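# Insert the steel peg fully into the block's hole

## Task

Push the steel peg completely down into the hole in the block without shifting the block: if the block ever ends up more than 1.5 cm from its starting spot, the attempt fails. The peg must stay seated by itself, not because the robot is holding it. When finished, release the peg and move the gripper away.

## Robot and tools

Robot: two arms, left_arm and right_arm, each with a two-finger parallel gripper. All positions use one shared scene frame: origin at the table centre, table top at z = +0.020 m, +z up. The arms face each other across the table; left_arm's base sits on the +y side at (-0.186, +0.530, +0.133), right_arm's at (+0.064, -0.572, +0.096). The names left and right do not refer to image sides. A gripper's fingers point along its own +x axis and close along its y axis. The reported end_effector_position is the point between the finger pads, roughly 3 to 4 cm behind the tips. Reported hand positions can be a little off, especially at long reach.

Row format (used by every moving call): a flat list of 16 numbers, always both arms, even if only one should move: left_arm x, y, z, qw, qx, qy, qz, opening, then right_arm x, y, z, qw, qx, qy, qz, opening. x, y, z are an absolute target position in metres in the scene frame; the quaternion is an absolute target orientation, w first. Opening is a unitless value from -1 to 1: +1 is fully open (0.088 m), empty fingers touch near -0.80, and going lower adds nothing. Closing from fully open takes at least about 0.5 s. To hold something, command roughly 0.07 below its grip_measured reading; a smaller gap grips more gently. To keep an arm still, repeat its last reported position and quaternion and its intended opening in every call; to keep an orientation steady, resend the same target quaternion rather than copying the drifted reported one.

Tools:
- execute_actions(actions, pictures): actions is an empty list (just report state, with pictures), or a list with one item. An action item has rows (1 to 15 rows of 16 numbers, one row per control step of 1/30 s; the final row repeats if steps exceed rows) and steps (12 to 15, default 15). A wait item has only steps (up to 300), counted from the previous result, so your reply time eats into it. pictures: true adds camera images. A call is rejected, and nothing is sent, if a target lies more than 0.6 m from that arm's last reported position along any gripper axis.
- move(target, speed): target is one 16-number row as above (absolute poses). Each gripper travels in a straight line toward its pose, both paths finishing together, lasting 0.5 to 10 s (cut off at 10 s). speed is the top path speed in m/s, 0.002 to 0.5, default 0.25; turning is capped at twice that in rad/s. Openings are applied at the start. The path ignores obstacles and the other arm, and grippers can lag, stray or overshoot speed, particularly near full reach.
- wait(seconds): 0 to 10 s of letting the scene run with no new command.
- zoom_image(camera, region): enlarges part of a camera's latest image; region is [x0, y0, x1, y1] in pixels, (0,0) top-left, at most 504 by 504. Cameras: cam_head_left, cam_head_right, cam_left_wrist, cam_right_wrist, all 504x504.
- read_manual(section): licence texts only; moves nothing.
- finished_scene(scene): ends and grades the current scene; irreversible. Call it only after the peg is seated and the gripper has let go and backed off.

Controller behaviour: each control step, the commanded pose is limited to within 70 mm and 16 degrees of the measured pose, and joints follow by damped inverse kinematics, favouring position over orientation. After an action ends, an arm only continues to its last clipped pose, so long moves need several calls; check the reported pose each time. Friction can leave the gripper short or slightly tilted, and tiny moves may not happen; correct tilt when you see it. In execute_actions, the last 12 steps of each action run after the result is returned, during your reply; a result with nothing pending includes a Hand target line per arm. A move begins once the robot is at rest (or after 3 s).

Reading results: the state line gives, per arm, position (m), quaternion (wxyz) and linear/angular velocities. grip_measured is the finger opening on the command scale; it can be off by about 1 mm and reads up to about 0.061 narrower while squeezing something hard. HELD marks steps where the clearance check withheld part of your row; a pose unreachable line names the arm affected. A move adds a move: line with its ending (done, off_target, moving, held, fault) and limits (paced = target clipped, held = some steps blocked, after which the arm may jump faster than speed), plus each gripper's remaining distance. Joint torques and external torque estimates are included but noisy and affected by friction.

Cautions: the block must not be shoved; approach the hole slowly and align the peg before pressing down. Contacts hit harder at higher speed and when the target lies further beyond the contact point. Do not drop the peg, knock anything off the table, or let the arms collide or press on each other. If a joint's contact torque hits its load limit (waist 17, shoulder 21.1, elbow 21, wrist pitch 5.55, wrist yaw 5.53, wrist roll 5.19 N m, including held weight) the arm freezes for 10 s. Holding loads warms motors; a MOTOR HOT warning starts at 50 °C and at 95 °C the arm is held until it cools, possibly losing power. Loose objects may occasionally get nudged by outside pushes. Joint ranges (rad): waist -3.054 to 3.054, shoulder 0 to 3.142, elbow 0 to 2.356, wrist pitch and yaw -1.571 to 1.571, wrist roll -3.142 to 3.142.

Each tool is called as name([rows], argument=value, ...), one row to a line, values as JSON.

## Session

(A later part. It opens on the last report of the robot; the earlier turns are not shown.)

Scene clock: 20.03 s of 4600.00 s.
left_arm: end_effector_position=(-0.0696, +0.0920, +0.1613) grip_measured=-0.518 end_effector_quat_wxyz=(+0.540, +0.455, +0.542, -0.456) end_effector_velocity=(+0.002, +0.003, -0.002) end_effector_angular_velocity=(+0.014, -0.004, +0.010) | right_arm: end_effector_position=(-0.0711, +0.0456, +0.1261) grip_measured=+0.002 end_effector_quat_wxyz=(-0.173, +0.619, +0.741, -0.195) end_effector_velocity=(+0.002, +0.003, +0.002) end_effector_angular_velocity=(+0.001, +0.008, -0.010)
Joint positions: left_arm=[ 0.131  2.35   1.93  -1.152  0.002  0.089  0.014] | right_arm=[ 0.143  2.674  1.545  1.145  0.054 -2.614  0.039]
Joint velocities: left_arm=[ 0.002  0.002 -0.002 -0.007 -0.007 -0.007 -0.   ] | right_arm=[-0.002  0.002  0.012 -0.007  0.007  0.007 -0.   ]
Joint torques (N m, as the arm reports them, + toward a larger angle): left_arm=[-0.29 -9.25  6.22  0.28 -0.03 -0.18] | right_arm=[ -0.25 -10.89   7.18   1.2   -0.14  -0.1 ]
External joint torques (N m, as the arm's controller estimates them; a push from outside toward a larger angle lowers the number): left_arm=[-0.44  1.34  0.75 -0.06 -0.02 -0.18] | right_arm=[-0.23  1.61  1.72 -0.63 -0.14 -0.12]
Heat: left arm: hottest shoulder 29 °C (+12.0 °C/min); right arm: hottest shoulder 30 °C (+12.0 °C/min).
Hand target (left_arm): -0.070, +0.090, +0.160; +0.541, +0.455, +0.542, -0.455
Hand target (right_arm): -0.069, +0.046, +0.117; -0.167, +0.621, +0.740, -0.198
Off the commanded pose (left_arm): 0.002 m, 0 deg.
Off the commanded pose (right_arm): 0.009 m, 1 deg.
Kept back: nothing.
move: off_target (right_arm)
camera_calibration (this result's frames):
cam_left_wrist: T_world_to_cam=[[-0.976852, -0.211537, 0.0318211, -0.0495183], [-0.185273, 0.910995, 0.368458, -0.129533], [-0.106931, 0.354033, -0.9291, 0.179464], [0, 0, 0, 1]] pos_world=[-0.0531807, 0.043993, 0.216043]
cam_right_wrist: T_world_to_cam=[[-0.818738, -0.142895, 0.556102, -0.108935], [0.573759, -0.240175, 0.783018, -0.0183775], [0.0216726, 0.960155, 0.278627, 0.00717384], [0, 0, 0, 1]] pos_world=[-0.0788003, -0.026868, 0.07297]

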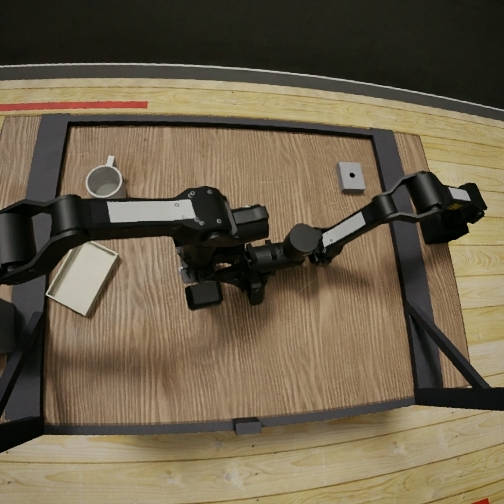

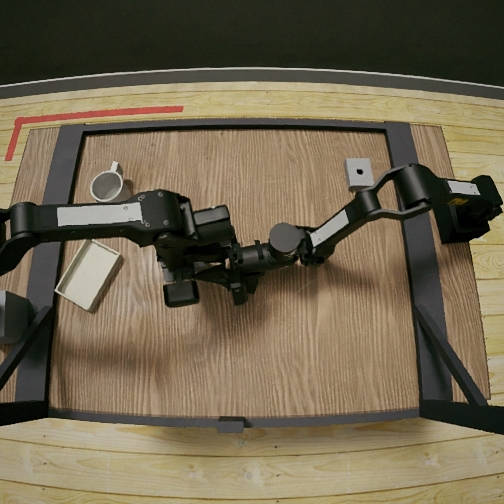

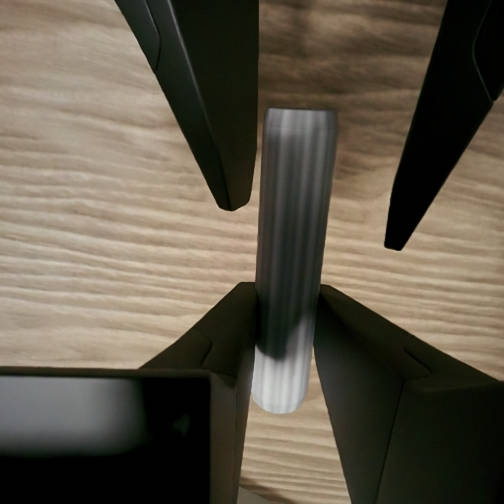

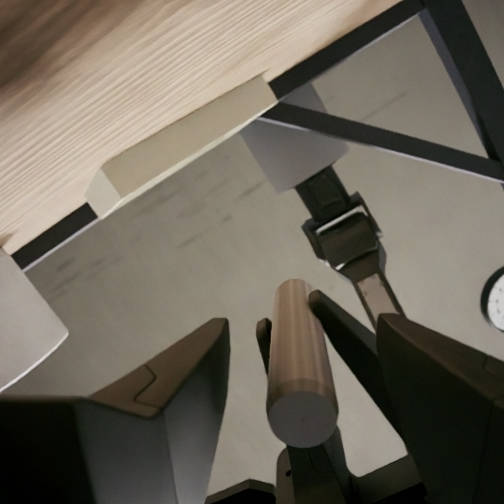

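move(target=[-0.07,0.09,0.16,0.542,0.455,0.542,-0.455,-0.62,-0.0692,0.046,0.117,0.1665,-0.621,-0.740,0.198,-0.62], speed=0.03)

move(target=[-0.07,0.09,0.16,0.542,0.455,0.542,-0.455,0.0,-0.0692,0.046,0.117,0.1665,-0.621,-0.740,0.198,-0.62], speed=0.03)

move(target=[-0.08,0.16,0.18,0.542,0.455,0.542,-0.455,0.0,-0.058,-0.02,0.13,0.1665,-0.621,-0.740,0.198,-0.62], speed=0.1)

move(target=[-0.1,0.25,0.2,0.542,0.455,0.542,-0.455,0.0,0.0,-0.15,0.22,0.406,0.579,0.406,-0.579,-0.62], speed=0.25)

move(target=[-0.1,0.25,0.2,0.542,0.455,0.542,-0.455,0.0,0.185,-0.31,0.195,0.5,-0.5,0.5,0.5,-0.62], speed=0.35)

zoom_image(camera="cam_right_wrist", region=[170,170,420,420])

Scene clock: 21.57 s of 4600.00 s.
left_arm: end_effector_position=(-0.0702, +0.0920, +0.1613) grip_measured=-0.518 end_effector_quat_wxyz=(+0.540, +0.455, +0.542, -0.456) end_effector_velocity=(-0.000, +0.001, +0.002) end_effector_angular_velocity=(+0.004, -0.006, +0.005) | right_arm: end_effector_position=(-0.0709, +0.0458, +0.1254) grip_measured=-0.522 end_effector_quat_wxyz=(-0.173, +0.619, +0.741, -0.196) end_effector_velocity=(+0.001, -0.001, +0.000) end_effector_angular_velocity=(+0.006, -0.021, +0.005)
Joint positions: left_arm=[ 0.13   2.35   1.93  -1.153  0.003  0.089  0.014] | right_arm=[ 0.142  2.676  1.545  1.144  0.052 -2.614  0.013]
Joint velocities: left_arm=[-0.002 -0.002  0.002 -0.007 -0.007 -0.007  0.   ] | right_arm=[-0.002 -0.002 -0.007  0.007 -0.007 -0.022 -0.   ]
Joint torques (N m, as the arm reports them, + toward a larger angle): left_arm=[-0.1  -9.47  6.1   0.37 -0.07 -0.19] | right_arm=[ -0.18 -11.03   6.82   1.28  -0.11  -0.12]
External joint torques (N m, as the arm's controller estimates them; a push from outside toward a larger angle lowers the number): left_arm=[-0.16  1.14  0.64  0.05 -0.06 -0.19] | right_arm=[-0.27  1.38  1.43 -0.53 -0.1  -0.14]
Heat: left arm: hottest shoulder 29 °C (+11.1 °C/min); right arm: hottest shoulder 31 °C (+13.9 °C/min).
Hand target (left_arm): -0.070, +0.090, +0.160; +0.542, +0.455, +0.541, -0.455
Hand target (right_arm): -0.069, +0.046, +0.117; -0.166, +0.621, +0.740, -0.198
Off the commanded pose (left_arm): 0.002 m, 0 deg.
Off the commanded pose (right_arm): 0.009 m, 1 deg.
Kept back: nothing.
move: off_target (right_arm)
camera_calibration (this result's frames):
cam_left_wrist: T_world_to_cam=[[-0.977075, -0.21044, 0.0322376, -0.0502852], [-0.184023, 0.910971, 0.369145, -0.129677], [-0.10705, 0.35475, -0.928813, 0.179274], [0, 0, 0, 1]] pos_world=[-0.0538046, 0.0439527, 0.216003]
cam_right_wrist: T_world_to_cam=[[-0.818881, -0.142489, 0.555996, -0.108329], [0.573586, -0.238285, 0.783721, -0.0180814], [0.0208143, 0.960686, 0.276857, 0.00739007], [0, 0, 0, 1]] pos_world=[-0.0784907, -0.0268437, 0.072355]

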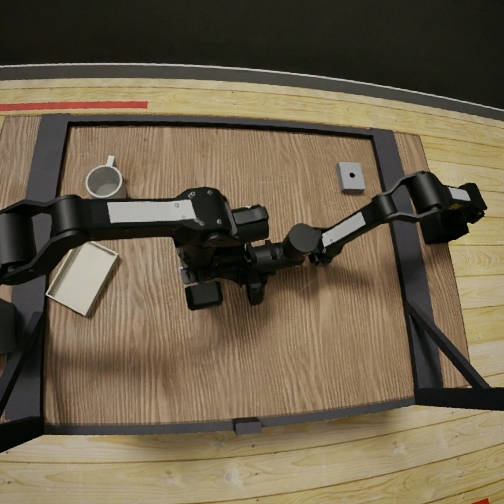

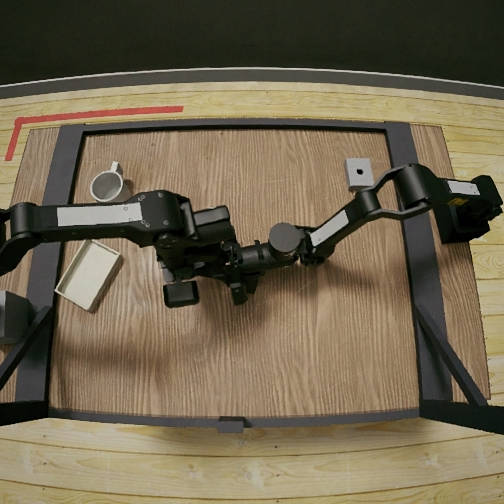

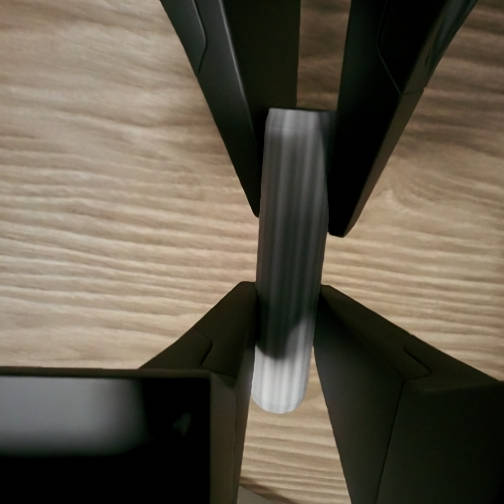

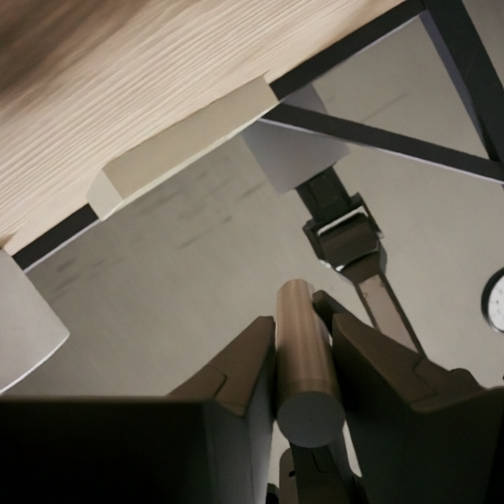

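Scene clock: 22.27 s of 4600.00 s.
left_arm: end_effector_position=(-0.0702, +0.0919, +0.1614) grip_measured=-0.003 end_effector_quat_wxyz=(+0.540, +0.455, +0.542, -0.456) end_effector_velocity=(+0.002, -0.000, -0.002) end_effector_angular_velocity=(-0.000, -0.008, +0.024) | right_arm: end_effector_position=(-0.0708, +0.0456, +0.1230) grip_measured=-0.522 end_effector_quat_wxyz=(-0.170, +0.619, +0.740, -0.198) end_effector_velocity=(+0.003, -0.000, -0.007) end_effector_angular_velocity=(-0.025, -0.013, -0.010)
Joint positions: left_arm=[ 0.13   2.35   1.931 -1.153  0.003  0.089  0.039] | right_arm=[ 0.142  2.678  1.545  1.14   0.052 -2.614  0.013]
Joint velocities: left_arm=[ 0.002  0.002 -0.002  0.007 -0.007 -0.022 -0.   ] | right_arm=[-0.002  0.002 -0.002 -0.022  0.007 -0.007  0.   ]
Joint torques (N m, as the arm reports them, + toward a larger angle): left_arm=[-0.12 -9.35  6.15  0.35 -0.03 -0.18] | right_arm=[ -0.32 -11.23   6.95   1.54  -0.11  -0.12]
External joint torques (N m, as the arm's controller estimates them; a push from outside toward a larger angle lowers the number): left_arm=[-0.2   1.17  0.71  0.01 -0.03 -0.18] | right_arm=[-0.32  1.11  1.6  -0.26 -0.11 -0.14]
Heat: left arm: hottest shoulder 29 °C (+10.8 °C/min); right arm: hottest shoulder 31 °C (+13.5 °C/min).
Hand target (left_arm): -0.070, +0.090, +0.160; +0.542, +0.455, +0.542, -0.455
Hand target (right_arm): -0.069, +0.046, +0.117; -0.167, +0.621, +0.740, -0.198
Off the commanded pose (left_arm): 0.002 m, 0 deg.
Off the commanded pose (right_arm): 0.006 m, 0 deg.
Kept back: nothing.
move: done
camera_calibration (this result's frames):
cam_left_wrist: T_world_to_cam=[[-0.977078, -0.210428, 0.0322197, -0.050282], [-0.184059, 0.911107, 0.368791, -0.129577], [-0.106959, 0.354407, -0.928954, 0.17946], [0, 0, 0, 1]] pos_world=[-0.0537842, 0.0438758, 0.216117]
cam_right_wrist: T_world_to_cam=[[-0.819646, -0.139184, 0.555705, -0.107163], [0.572505, -0.233619, 0.785914, -0.0168425], [0.0204367, 0.962315, 0.271168, 0.00882975], [0, 0, 0, 1]] pos_world=[-0.078374, -0.0273471, 0.0703935]

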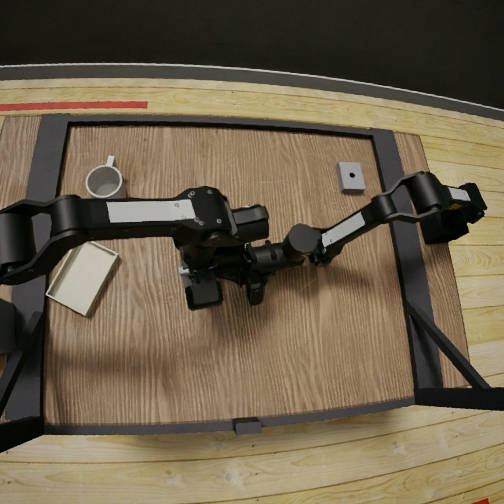

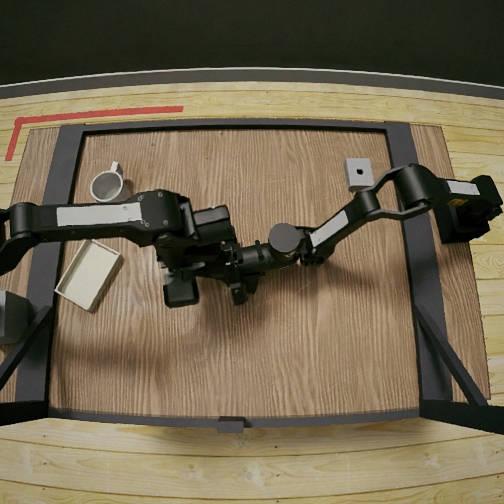

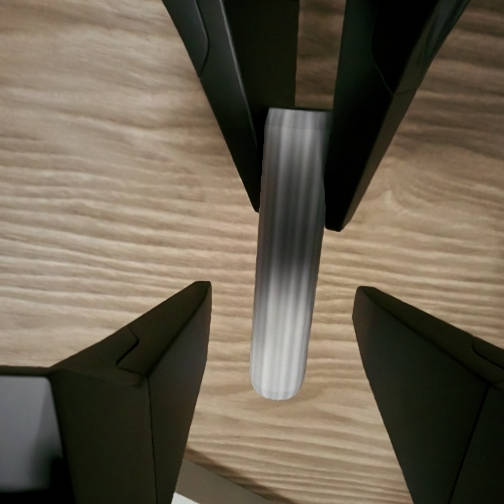

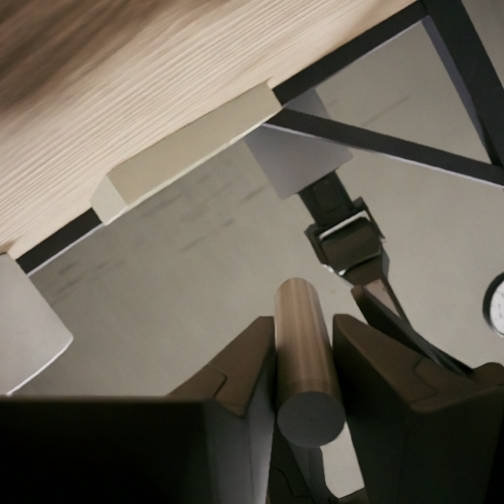

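Scene clock: 23.40 s of 4600.00 s.
left_arm: end_effector_position=(-0.0814, +0.1593, +0.1753) grip_measured=-0.003 end_effector_quat_wxyz=(+0.538, +0.456, +0.546, -0.452) end_effector_velocity=(-0.001, +0.003, -0.003) end_effector_angular_velocity=(+0.009, -0.005, +0.005) | right_arm: end_effector_position=(-0.0564, -0.0199, +0.1217) grip_measured=-0.522 end_effector_quat_wxyz=(-0.161, +0.623, +0.738, -0.204) end_effector_velocity=(+0.001, -0.002, -0.005) end_effector_angular_velocity=(-0.025, -0.013, +0.005)
Joint positions: left_arm=[ 0.147  2.074  1.534 -1.043  0.002  0.098  0.039] | right_arm=[ 0.144  2.53   1.176  1.338  0.056 -2.614  0.013]
Joint velocities: left_arm=[-0.002 -0.002 -0.017  0.007 -0.007 -0.007 -0.   ] | right_arm=[-0.002 -0.007 -0.012 -0.022 -0.007 -0.007  0.   ]
Joint torques (N m, as the arm reports them, + toward a larger angle): left_arm=[  0.1  -10.05   4.4    0.46  -0.04   0.18] | right_arm=[  0.31 -13.43   4.35   1.81   0.05  -0.11]
External joint torques (N m, as the arm's controller estimates them; a push from outside toward a larger angle lowers the number): left_arm=[ 0.09 -1.17 -0.94  0.14 -0.03  0.18] | right_arm=[ 0.33 -2.75  0.04  0.02  0.05 -0.13]
Heat: left arm: hottest shoulder 30 °C (+12.8 °C/min); right arm: hottest shoulder 31 °C (+12.8 °C/min).
Hand target (left_arm): -0.080, +0.160, +0.179; +0.541, +0.455, +0.542, -0.454
Hand target (right_arm): -0.058, -0.020, +0.130; -0.167, +0.621, +0.740, -0.198
Off the commanded pose (left_arm): 0.005 m, 1 deg.
Off the commanded pose (right_arm): 0.009 m, 1 deg.
Kept back: nothing.
move: off_target (right_arm)
camera_calibration (this result's frames):
cam_left_wrist: T_world_to_cam=[[-0.975372, -0.218219, 0.0320818, -0.0460723], [-0.190148, 0.905629, 0.379052, -0.199518], [-0.111771, 0.363617, -0.924819, 0.164719], [0, 0, 0, 1]] pos_world=[-0.0644649, 0.110741, 0.229441]
cam_right_wrist: T_world_to_cam=[[-0.822887, -0.124834, 0.554323, -0.103386], [0.567822, -0.216511, 0.794167, -0.0403001], [0.0208776, 0.968266, 0.249047, 0.0747054], [0, 0, 0, 1]] pos_world=[-0.0637515, -0.0939662, 0.0707091]

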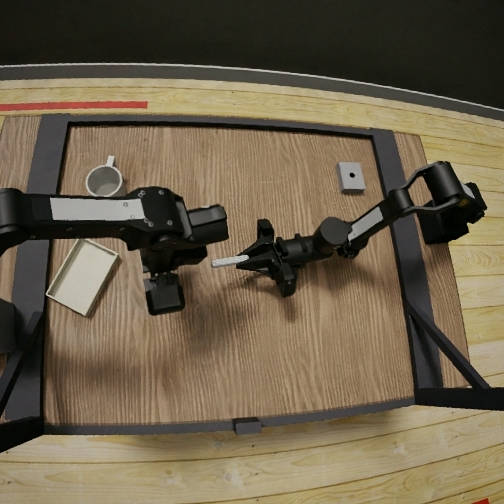

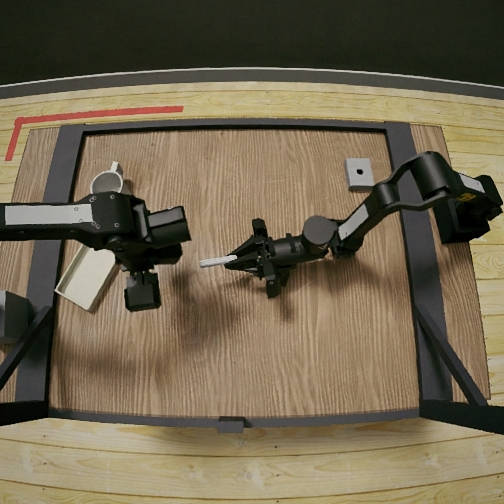

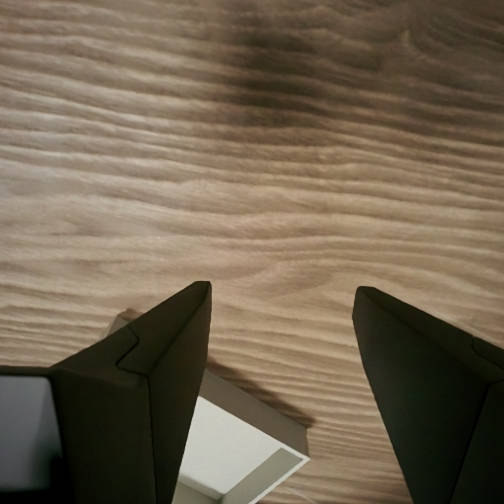

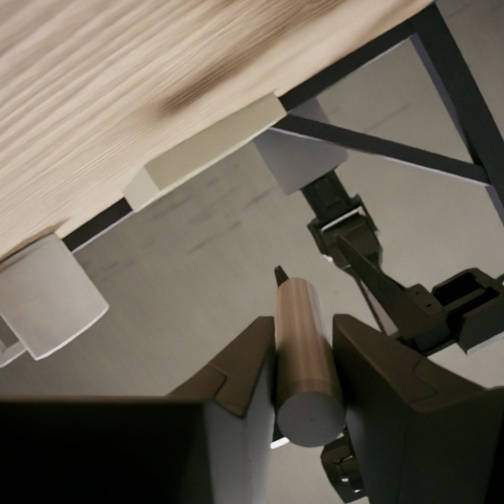

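Scene clock: 27.00 s of 4600.00 s.
left_arm: end_effector_position=(-0.1009, +0.2479, +0.1975) grip_measured=-0.003 end_effector_quat_wxyz=(+0.541, +0.454, +0.544, -0.453) end_effector_velocity=(-0.002, +0.007, -0.001) end_effector_angular_velocity=(+0.028, +0.001, +0.005) | right_arm: end_effector_position=(-0.0008, -0.1511, +0.2213) grip_measured=-0.522 end_effector_quat_wxyz=(+0.403, +0.583, +0.405, -0.577) end_effector_velocity=(+0.002, -0.002, +0.002) end_effector_angular_velocity=(-0.011, -0.009, -0.010)
Joint positions: left_arm=[ 0.165  1.713  1.141 -1.002  0.002  0.116  0.039] | right_arm=[ 0.07   2.193  2.053 -1.425  0.006 -2.631  0.013]
Joint velocities: left_arm=[-0.002 -0.002 -0.007 -0.022 -0.007 -0.007  0.   ] | right_arm=[-0.002  0.002  0.012 -0.022  0.007  0.007 -0.   ]
Joint torques (N m, as the arm reports them, + toward a larger angle): left_arm=[ 0.19 -7.26  4.01  0.22 -0.03  0.2 ] | right_arm=[-0.2  -9.47  7.86 -0.25 -0.01 -0.17]
External joint torques (N m, as the arm's controller estimates them; a push from outside toward a larger angle lowers the number): left_arm=[ 0.2  -0.96 -1.24 -0.1  -0.04  0.2 ] | right_arm=[-0.19  0.86  2.09 -0.49  0.01 -0.17]
Heat: left arm: hottest shoulder 30 °C (+11.1 °C/min); right arm: hottest shoulder 32 °C (+13.3 °C/min).
Hand target (left_arm): -0.100, +0.250, +0.199; +0.542, +0.455, +0.542, -0.455
Hand target (right_arm): +0.000, -0.150, +0.219; +0.406, +0.582, +0.403, -0.578
Off the commanded pose (left_arm): 0.003 m, 0 deg.
Off the commanded pose (right_arm): 0.002 m, 1 deg.
Kept back: nothing.
move: done
camera_calibration (this result's frames):
cam_left_wrist: T_world_to_cam=[[-0.975439, -0.217972, 0.0317174, -0.0465003], [-0.19094, 0.908543, 0.371606, -0.291265], [-0.109816, 0.356423, -0.927848, 0.153465], [0, 0, 0, 1]] pos_world=[-0.0841194, 0.199792, 0.252103]
cam_right_wrist: T_world_to_cam=[[-0.914747, 0.403834, -0.0124731, 0.0759454], [0.377162, 0.864585, 0.332027, 0.0860903], [0.144868, 0.299016, -0.943187, 0.338664], [0, 0, 0, 1]] pos_world=[-0.0120608, -0.206368, 0.291787]

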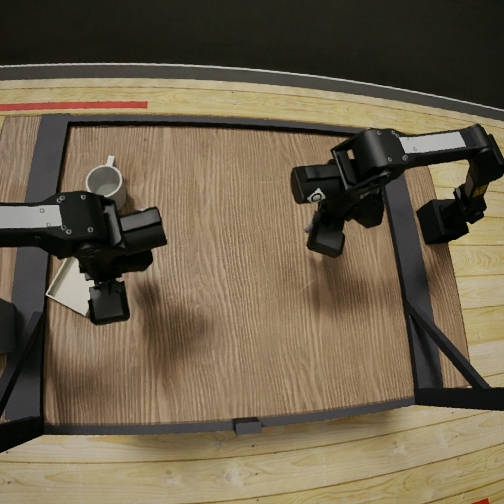

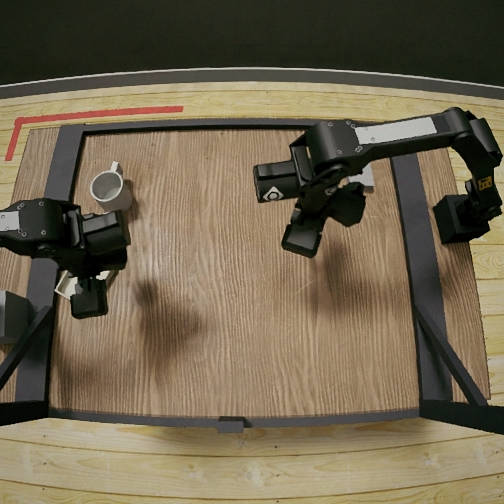

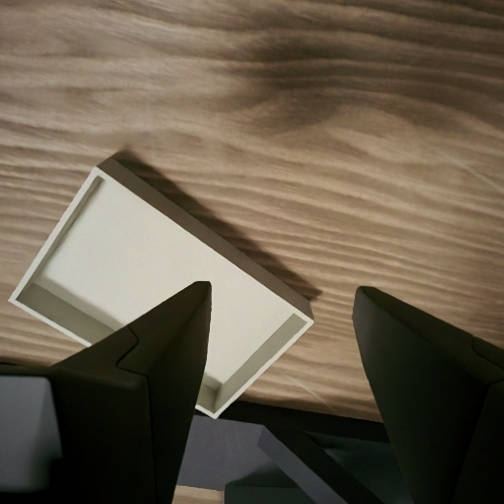

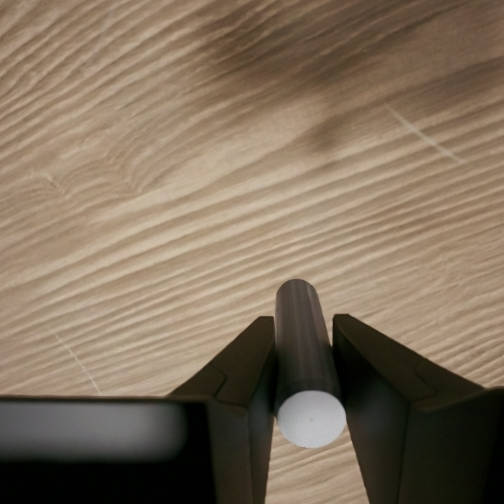

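Scene clock: 31.43 s of 4600.00 s.
left_arm: end_effector_position=(-0.1007, +0.2483, +0.1976) grip_measured=-0.003 end_effector_quat_wxyz=(+0.540, +0.454, +0.544, -0.453) end_effector_velocity=(-0.000, +0.002, -0.001) end_effector_angular_velocity=(+0.014, -0.004, +0.005) | right_arm: end_effector_position=(+0.1846, -0.3085, +0.1933) grip_measured=-0.522 end_effector_quat_wxyz=(+0.496, -0.504, +0.499, +0.501) end_effector_velocity=(-0.005, -0.005, -0.002) end_effector_angular_velocity=(-0.020, +0.033, -0.010)
Joint positions: left_arm=[ 0.166  1.713  1.141 -1.004  0.002  0.117  0.039] | right_arm=[-0.512  1.663  1.218 -1.132  0.003 -0.436  0.013]
Joint velocities: left_arm=[-0.002  0.002 -0.002 -0.007 -0.007 -0.007 -0.   ] | right_arm=[-0.002  0.002 -0.007 -0.022 -0.022  0.007 -0.   ]
Joint torques (N m, as the arm reports them, + toward a larger angle): left_arm=[ 0.12 -7.33  4.17  0.12 -0.03  0.2 ] | right_arm=[-0.15 -8.35  5.75  0.2  -0.17  0.15]
External joint torques (N m, as the arm's controller estimates them; a push from outside toward a larger angle lowers the number): left_arm=[ 0.14 -1.11 -1.07 -0.2  -0.03  0.2 ] | right_arm=[-0.16 -1.9   0.04 -0.1  -0.13  0.15]
Heat: left arm: hottest shoulder 30 °C (+9.5 °C/min); right arm: hottest shoulder 33 °C (+13.4 °C/min).
Hand target (left_arm): -0.100, +0.250, +0.200; +0.542, +0.455, +0.542, -0.455
Hand target (right_arm): +0.185, -0.310, +0.194; +0.500, -0.500, +0.500, +0.500
Off the commanded pose (left_arm): 0.003 m, 0 deg.
Off the commanded pose (right_arm): 0.002 m, 1 deg.
Kept back: nothing.
move: done
camera_calibration (this result's frames):
cam_left_wrist: T_world_to_cam=[[-0.975512, -0.217635, 0.0318096, -0.0463001], [-0.190468, 0.90821, 0.372661, -0.291703], [-0.109994, 0.357477, -0.927422, 0.153083], [0, 0, 0, 1]] pos_world=[-0.0838884, 0.200128, 0.252151]
cam_right_wrist: T_world_to_cam=[[0.99862, -0.0515941, -0.00984744, -0.185445], [-0.0454376, -0.9426, 0.330819, -0.317735], [-0.0263505, -0.329915, -0.943643, 0.170108], [0, 0, 0, 1]] pos_world=[0.175235, -0.252944, 0.263808]

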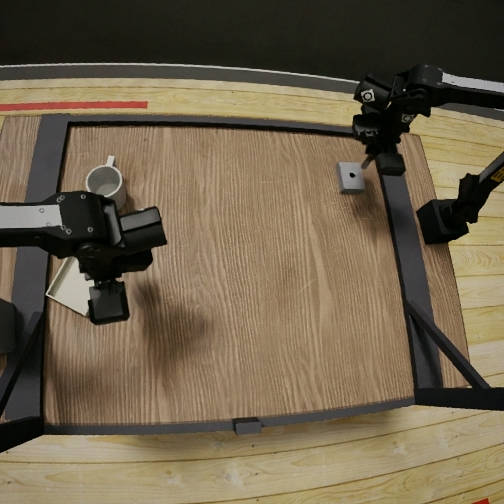

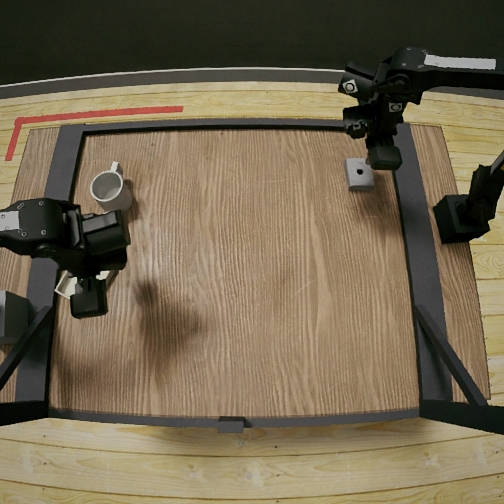

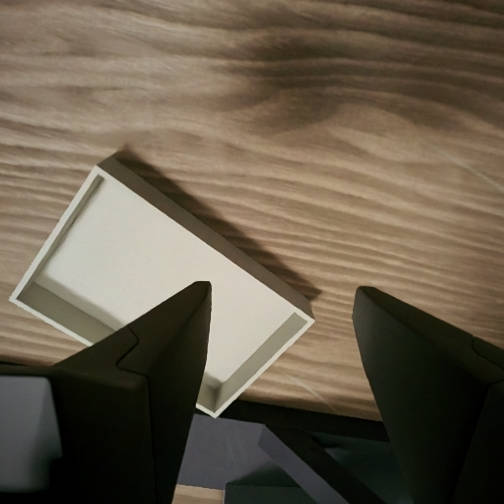

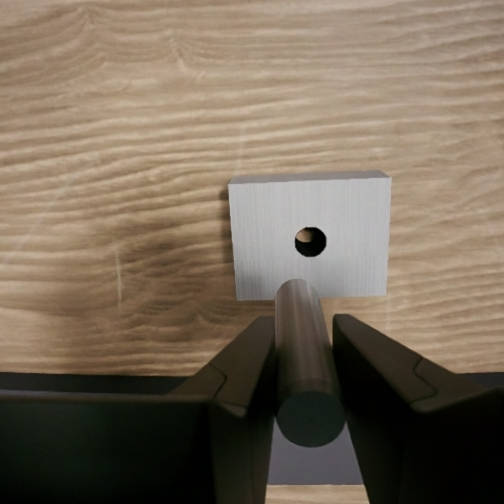

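Region (170, 170, 420, 420) of cam_right_wrist's 504x504 image, scaled by 2.016, with more detail than that image has.

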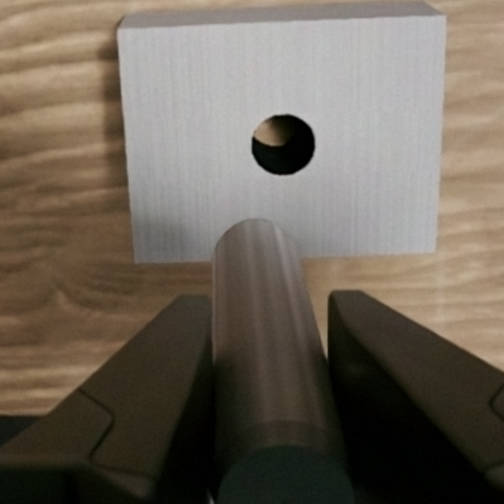

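move(target=[-0.1,0.25,0.2,0.542,0.455,0.542,-0.455,0.0,0.197,-0.308,0.15,0.5,-0.5,0.5,0.5,-0.62], speed=0.04)

zoom_image(camera="cam_right_wrist", region=[200,200,400,400])

zoom_image(camera="cam_head_left", region=[300,120,400,220])

Scene clock: 33.67 s of 4600.00 s.
left_arm: end_effector_position=(-0.1007, +0.2483, +0.1976) grip_measured=-0.003 end_effector_quat_wxyz=(+0.540, +0.454, +0.544, -0.453) end_effector_velocity=(-0.001, +0.004, -0.002) end_effector_angular_velocity=(+0.019, -0.002, +0.005) | right_arm: end_effector_position=(+0.1971, -0.3060, +0.1540) grip_measured=-0.522 end_effector_quat_wxyz=(+0.505, -0.499, +0.496, +0.500) end_effector_velocity=(-0.001, -0.000, -0.001) end_effector_angular_velocity=(+0.006, +0.006, -0.010)
Joint positions: left_arm=[ 0.166  1.713  1.141 -1.004  0.002  0.117  0.039] | right_arm=[-0.547  1.718  1.118 -0.959  0.002 -0.46   0.013]
Joint velocities: left_arm=[-0.002  0.002 -0.007 -0.007 -0.007 -0.007 -0.   ] | right_arm=[-0.002 -0.002 -0.007  0.007 -0.007  0.007 -0.   ]
Joint torques (N m, as the arm reports them, + toward a larger angle): left_arm=[ 0.12 -7.32  4.25  0.14 -0.02  0.19] | right_arm=[-0.27 -6.2   5.53  0.27 -0.15 -0.16]
External joint torques (N m, as the arm's controller estimates them; a push from outside toward a larger angle lowers the number): left_arm=[ 0.12 -1.05 -0.97 -0.16 -0.02  0.19] | right_arm=[-0.28  0.51 -0.03 -0.08 -0.12 -0.16]
Heat: left arm: hottest shoulder 30 °C (+8.9 °C/min); right arm: hottest shoulder 33 °C (+12.5 °C/min).
Hand target (left_arm): -0.100, +0.250, +0.200; +0.542, +0.455, +0.542, -0.455
Hand target (right_arm): +0.197, -0.308, +0.150; +0.500, -0.500, +0.500, +0.500
Off the commanded pose (left_arm): 0.003 m, 0 deg.
Off the commanded pose (right_arm): 0.004 m, 1 deg.
Kept back: nothing.
move: done
camera_calibration (this result's frames):
cam_left_wrist: T_world_to_cam=[[-0.975512, -0.217635, 0.0318096, -0.0463001], [-0.190468, 0.90821, 0.372661, -0.291703], [-0.109994, 0.357477, -0.927422, 0.153083], [0, 0, 0, 1]] pos_world=[-0.0838884, 0.200128, 0.252151]
cam_right_wrist: T_world_to_cam=[[0.998061, -0.0621419, -0.00359722, -0.202227], [-0.0578577, -0.947462, 0.314591, -0.298383], [-0.0229575, -0.313773, -0.94922, 0.139288], [0, 0, 0, 1]] pos_world=[0.187769, -0.251569, 0.225357]

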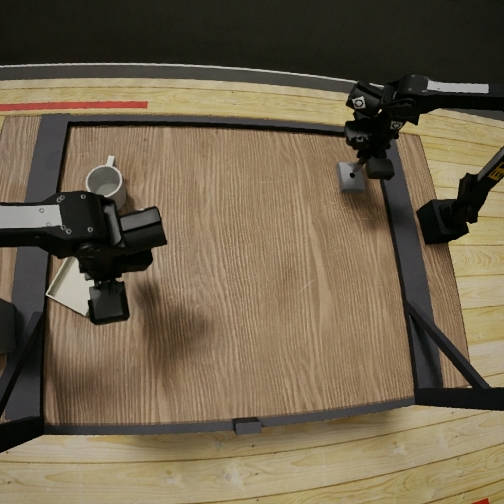

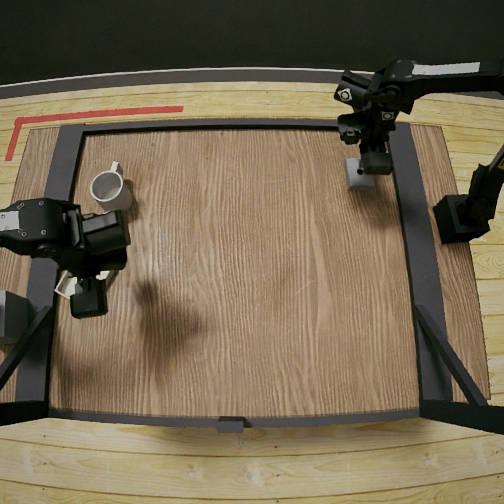

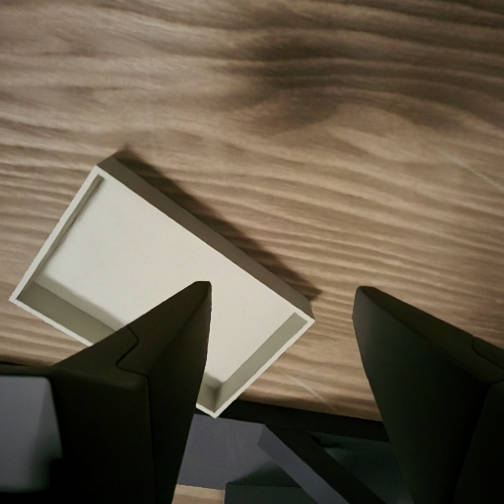

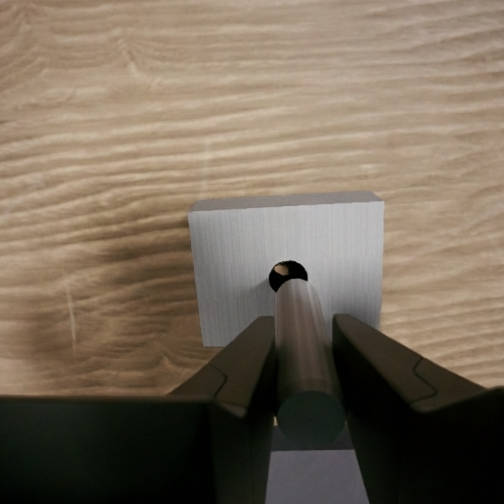

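Region (200, 200, 400, 400) of cam_right_wrist's 504x504 image, scaled by 2.520, with more detail than that image has.

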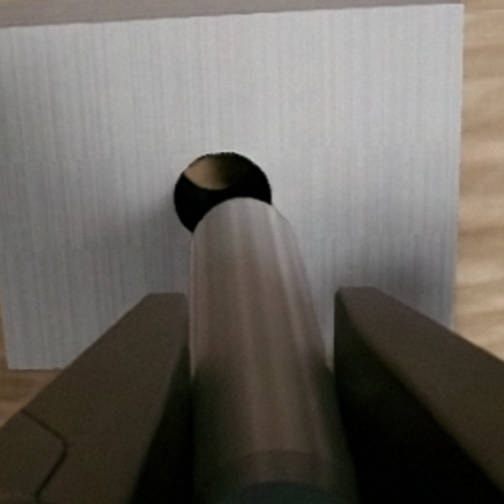

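Region (300, 120, 400, 220) of cam_head_left's 504x504 image, scaled by 5.040, with more detail than that image has.

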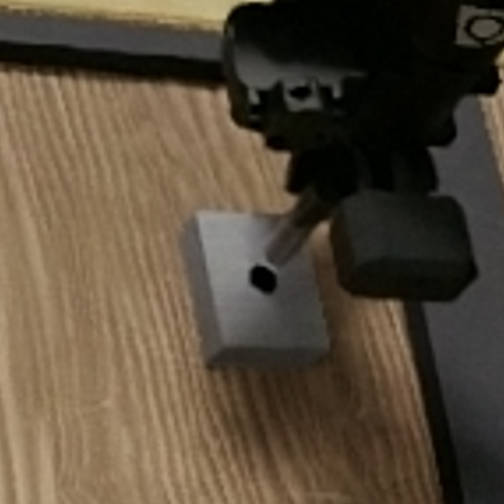

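move(target=[-0.1,0.25,0.2,0.542,0.455,0.542,-0.455,0.0,0.194,-0.3085,0.141,0.5,-0.5,0.5,0.5,-0.62], speed=0.015)

zoom_image(camera="cam_right_wrist", region=[200,200,400,400])

zoom_image(camera="cam_head_left", region=[300,120,400,220])

Scene clock: 35.37 s of 4600.00 s.
left_arm: end_effector_position=(-0.1007, +0.2483, +0.1976) grip_measured=-0.003 end_effector_quat_wxyz=(+0.540, +0.454, +0.544, -0.453) end_effector_velocity=(+0.007, -0.001, +0.003) end_effector_angular_velocity=(-0.006, -0.040, +0.010) | right_arm: end_effector_position=(+0.1960, -0.3074, +0.1448) grip_measured=-0.522 end_effector_quat_wxyz=(+0.504, -0.499, +0.496, +0.501) end_effector_velocity=(+0.000, +0.001, +0.001) end_effector_angular_velocity=(+0.014, +0.001, +0.005)
Joint positions: left_arm=[ 0.166  1.713  1.141 -1.004  0.002  0.117  0.039] | right_arm=[-0.546  1.725  1.087 -0.921  0.002 -0.46   0.013]
Joint velocities: left_arm=[ 0.002 -0.007  0.002  0.007 -0.037 -0.007 -0.   ] | right_arm=[-0.002 -0.007 -0.002  0.007 -0.007 -0.007 -0.001]
Joint torques (N m, as the arm reports them, + toward a larger angle): left_arm=[ 0.18 -7.36  4.24  0.13 -0.03  0.19] | right_arm=[ 0.37 -6.26  5.6   0.25 -0.15  0.1 ]
External joint torques (N m, as the arm's controller estimates them; a push from outside toward a larger angle lowers the number): left_arm=[ 0.14 -1.01 -1.06 -0.18 -0.02  0.19] | right_arm=[ 0.37  0.49  0.02 -0.13 -0.11  0.1 ]
Heat: left arm: hottest shoulder 31 °C (+10.2 °C/min); right arm: hottest shoulder 33 °C (+11.9 °C/min).
Hand target (left_arm): -0.100, +0.250, +0.200; +0.542, +0.455, +0.542, -0.455
Hand target (right_arm): +0.194, -0.309, +0.141; +0.500, -0.500, +0.500, +0.500
Off the commanded pose (left_arm): 0.003 m, 0 deg.
Off the commanded pose (right_arm): 0.004 m, 1 deg.
Kept back: nothing.
move: done
camera_calibration (this result's frames):
cam_left_wrist: T_world_to_cam=[[-0.975512, -0.217635, 0.0318096, -0.0463001], [-0.190468, 0.90821, 0.372661, -0.291703], [-0.109994, 0.357477, -0.927422, 0.153083], [0, 0, 0, 1]] pos_world=[-0.0838884, 0.200128, 0.252151]
cam_right_wrist: T_world_to_cam=[[0.998131, -0.0610009, -0.00374557, -0.200909], [-0.05672, -0.94742, 0.314925, -0.297144], [-0.0227593, -0.314124, -0.949109, 0.129897], [0, 0, 0, 1]] pos_world=[0.186636, -0.252972, 0.216112]

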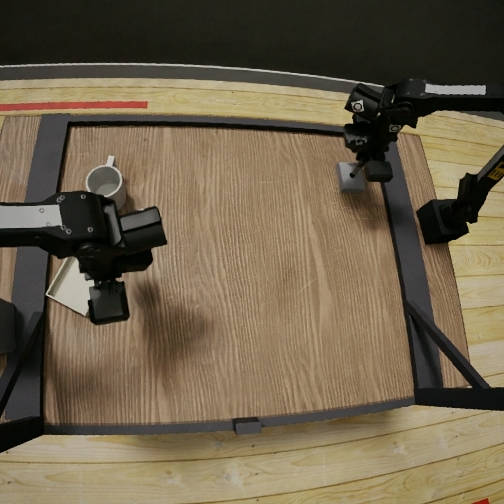

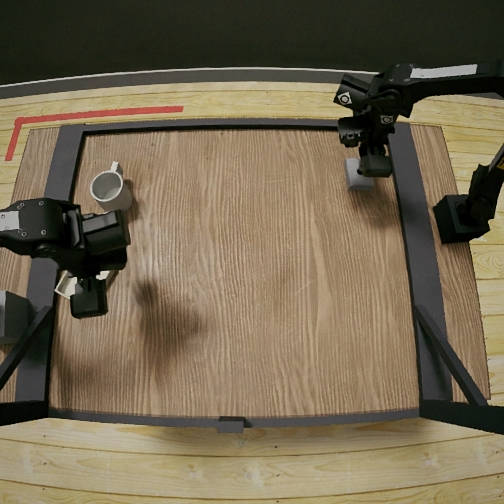

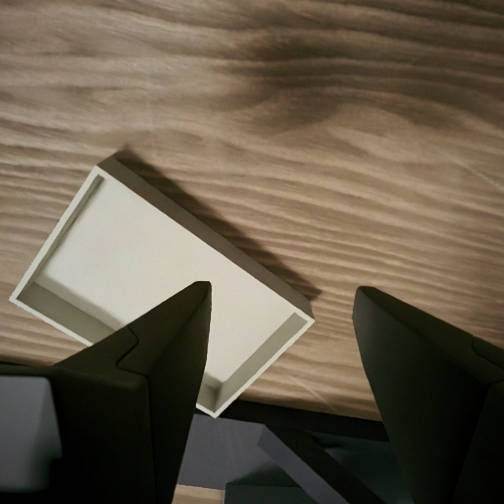

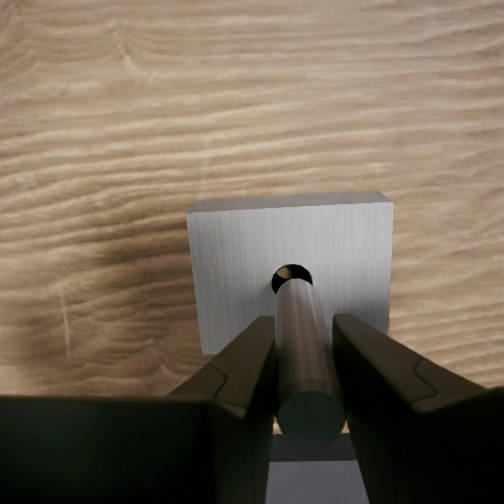

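Region (200, 200, 400, 400) of cam_right_wrist's 504x504 image, scaled by 2.520, with more detail than that image has.

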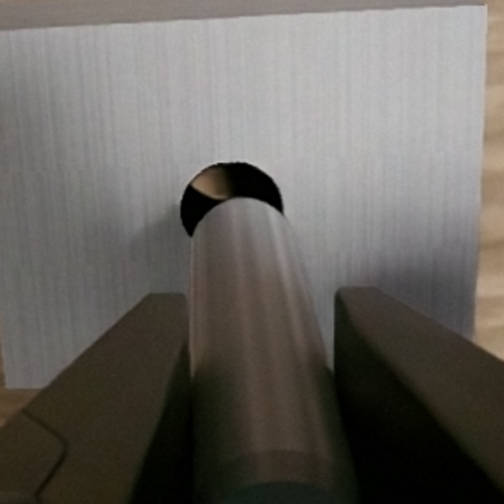

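Region (300, 120, 400, 220) of cam_head_left's 504x504 image, scaled by 5.040, with more detail than that image has.

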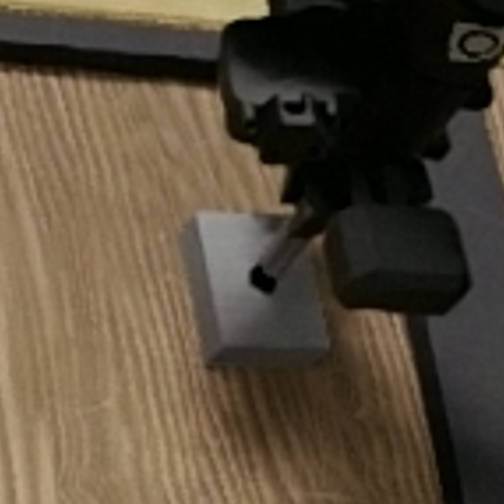

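move(target=[-0.1,0.25,0.2,0.542,0.455,0.542,-0.455,0.0,0.193,-0.3075,0.135,0.5,-0.5,0.5,0.5,-0.62], speed=0.01)

zoom_image(camera="cam_right_wrist", region=[200,200,400,400])

zoom_image(camera="cam_head_left", region=[300,120,400,220])

Scene clock: 37.47 s of 4600.00 s.
left_arm: end_effector_position=(-0.1007, +0.2483, +0.1976) grip_measured=-0.003 end_effector_quat_wxyz=(+0.540, +0.454, +0.544, -0.453) end_effector_velocity=(-0.002, +0.002, +0.000) end_effector_angular_velocity=(+0.005, +0.009, -0.010) | right_arm: end_effector_position=(+0.1951, -0.3064, +0.1388) grip_measured=-0.522 end_effector_quat_wxyz=(+0.504, -0.500, +0.495, +0.501) end_effector_velocity=(-0.002, +0.002, +0.000) end_effector_angular_velocity=(+0.016, +0.017, -0.010)
Joint positions: left_arm=[ 0.166  1.713  1.141 -1.004  0.002  0.117  0.039] | right_arm=[-0.542  1.736  1.075 -0.897  0.002 -0.457  0.013]
Joint velocities: left_arm=[-0.002 -0.002 -0.002 -0.007  0.007  0.007 -0.   ] | right_arm=[-0.002 -0.002 -0.002  0.007 -0.022  0.007 -0.   ]
Joint torques (N m, as the arm reports them, + toward a larger angle): left_arm=[ 0.22 -7.21  4.21  0.14 -0.03  0.19] | right_arm=[ 0.34 -6.17  5.54  0.2  -0.18  0.15]
External joint torques (N m, as the arm's controller estimates them; a push from outside toward a larger angle lowers the number): left_arm=[ 0.21 -0.91 -1.04 -0.17 -0.03  0.19] | right_arm=[ 0.3   0.59  0.05 -0.17 -0.14  0.15]
Heat: left arm: hottest shoulder 31 °C (+9.6 °C/min); right arm: hottest shoulder 33 °C (+11.2 °C/min).
Hand target (left_arm): -0.100, +0.250, +0.200; +0.542, +0.455, +0.542, -0.455
Hand target (right_arm): +0.193, -0.308, +0.135; +0.500, -0.500, +0.500, +0.500
Off the commanded pose (left_arm): 0.003 m, 0 deg.
Off the commanded pose (right_arm): 0.005 m, 1 deg.
Kept back: nothing.
move: done
camera_calibration (this result's frames):
cam_left_wrist: T_world_to_cam=[[-0.975512, -0.217635, 0.0318096, -0.0463001], [-0.190468, 0.90821, 0.372661, -0.291703], [-0.109994, 0.357477, -0.927422, 0.153083], [0, 0, 0, 1]] pos_world=[-0.0838884, 0.200128, 0.252151]
cam_right_wrist: T_world_to_cam=[[0.9982, -0.059857, -0.00362879, -0.199693], [-0.0556792, -0.947599, 0.314572, -0.29451], [-0.022268, -0.313804, -0.949227, 0.124601], [0, 0, 0, 1]] pos_world=[0.185711, -0.25193, 0.210194]

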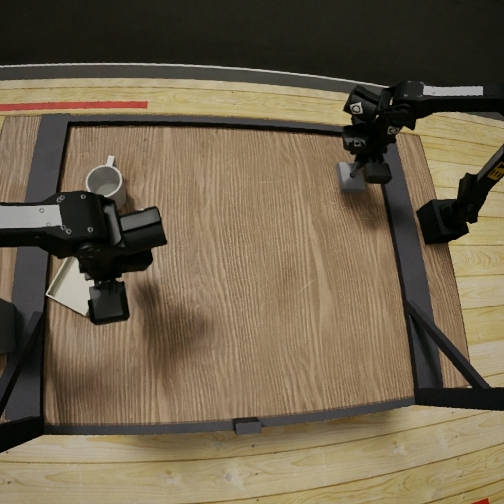

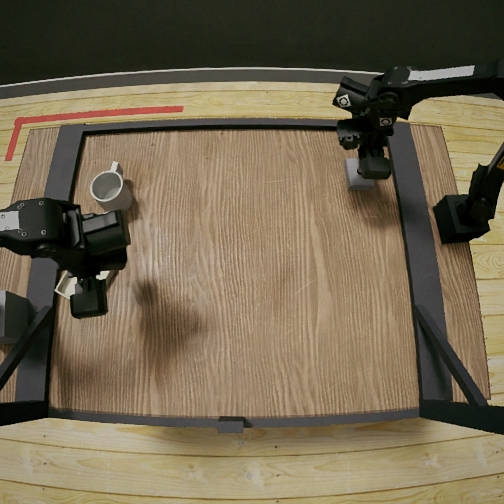

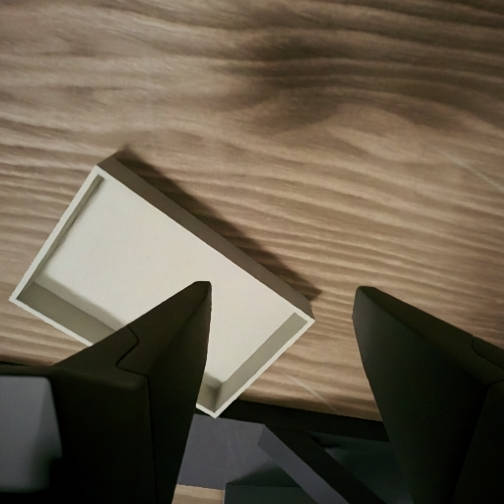

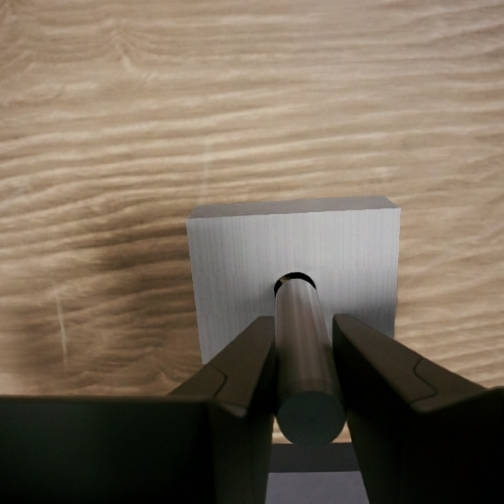

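Region (200, 200, 400, 400) of cam_right_wrist's 504x504 image, scaled by 2.520, with more detail than that image has.

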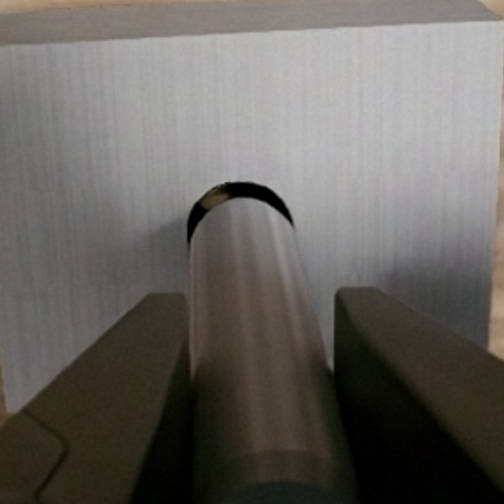

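Region (300, 120, 400, 220) of cam_head_left's 504x504 image, scaled by 5.040, with more detail than that image has.

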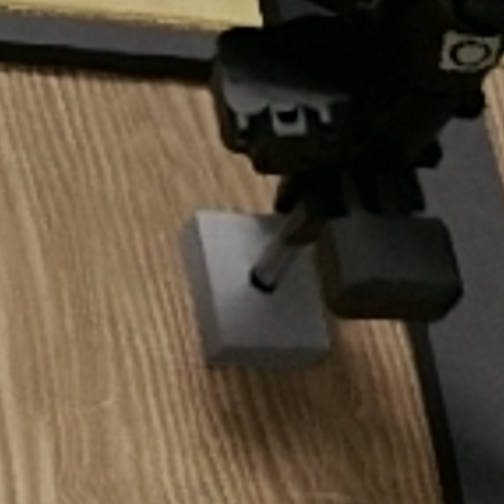

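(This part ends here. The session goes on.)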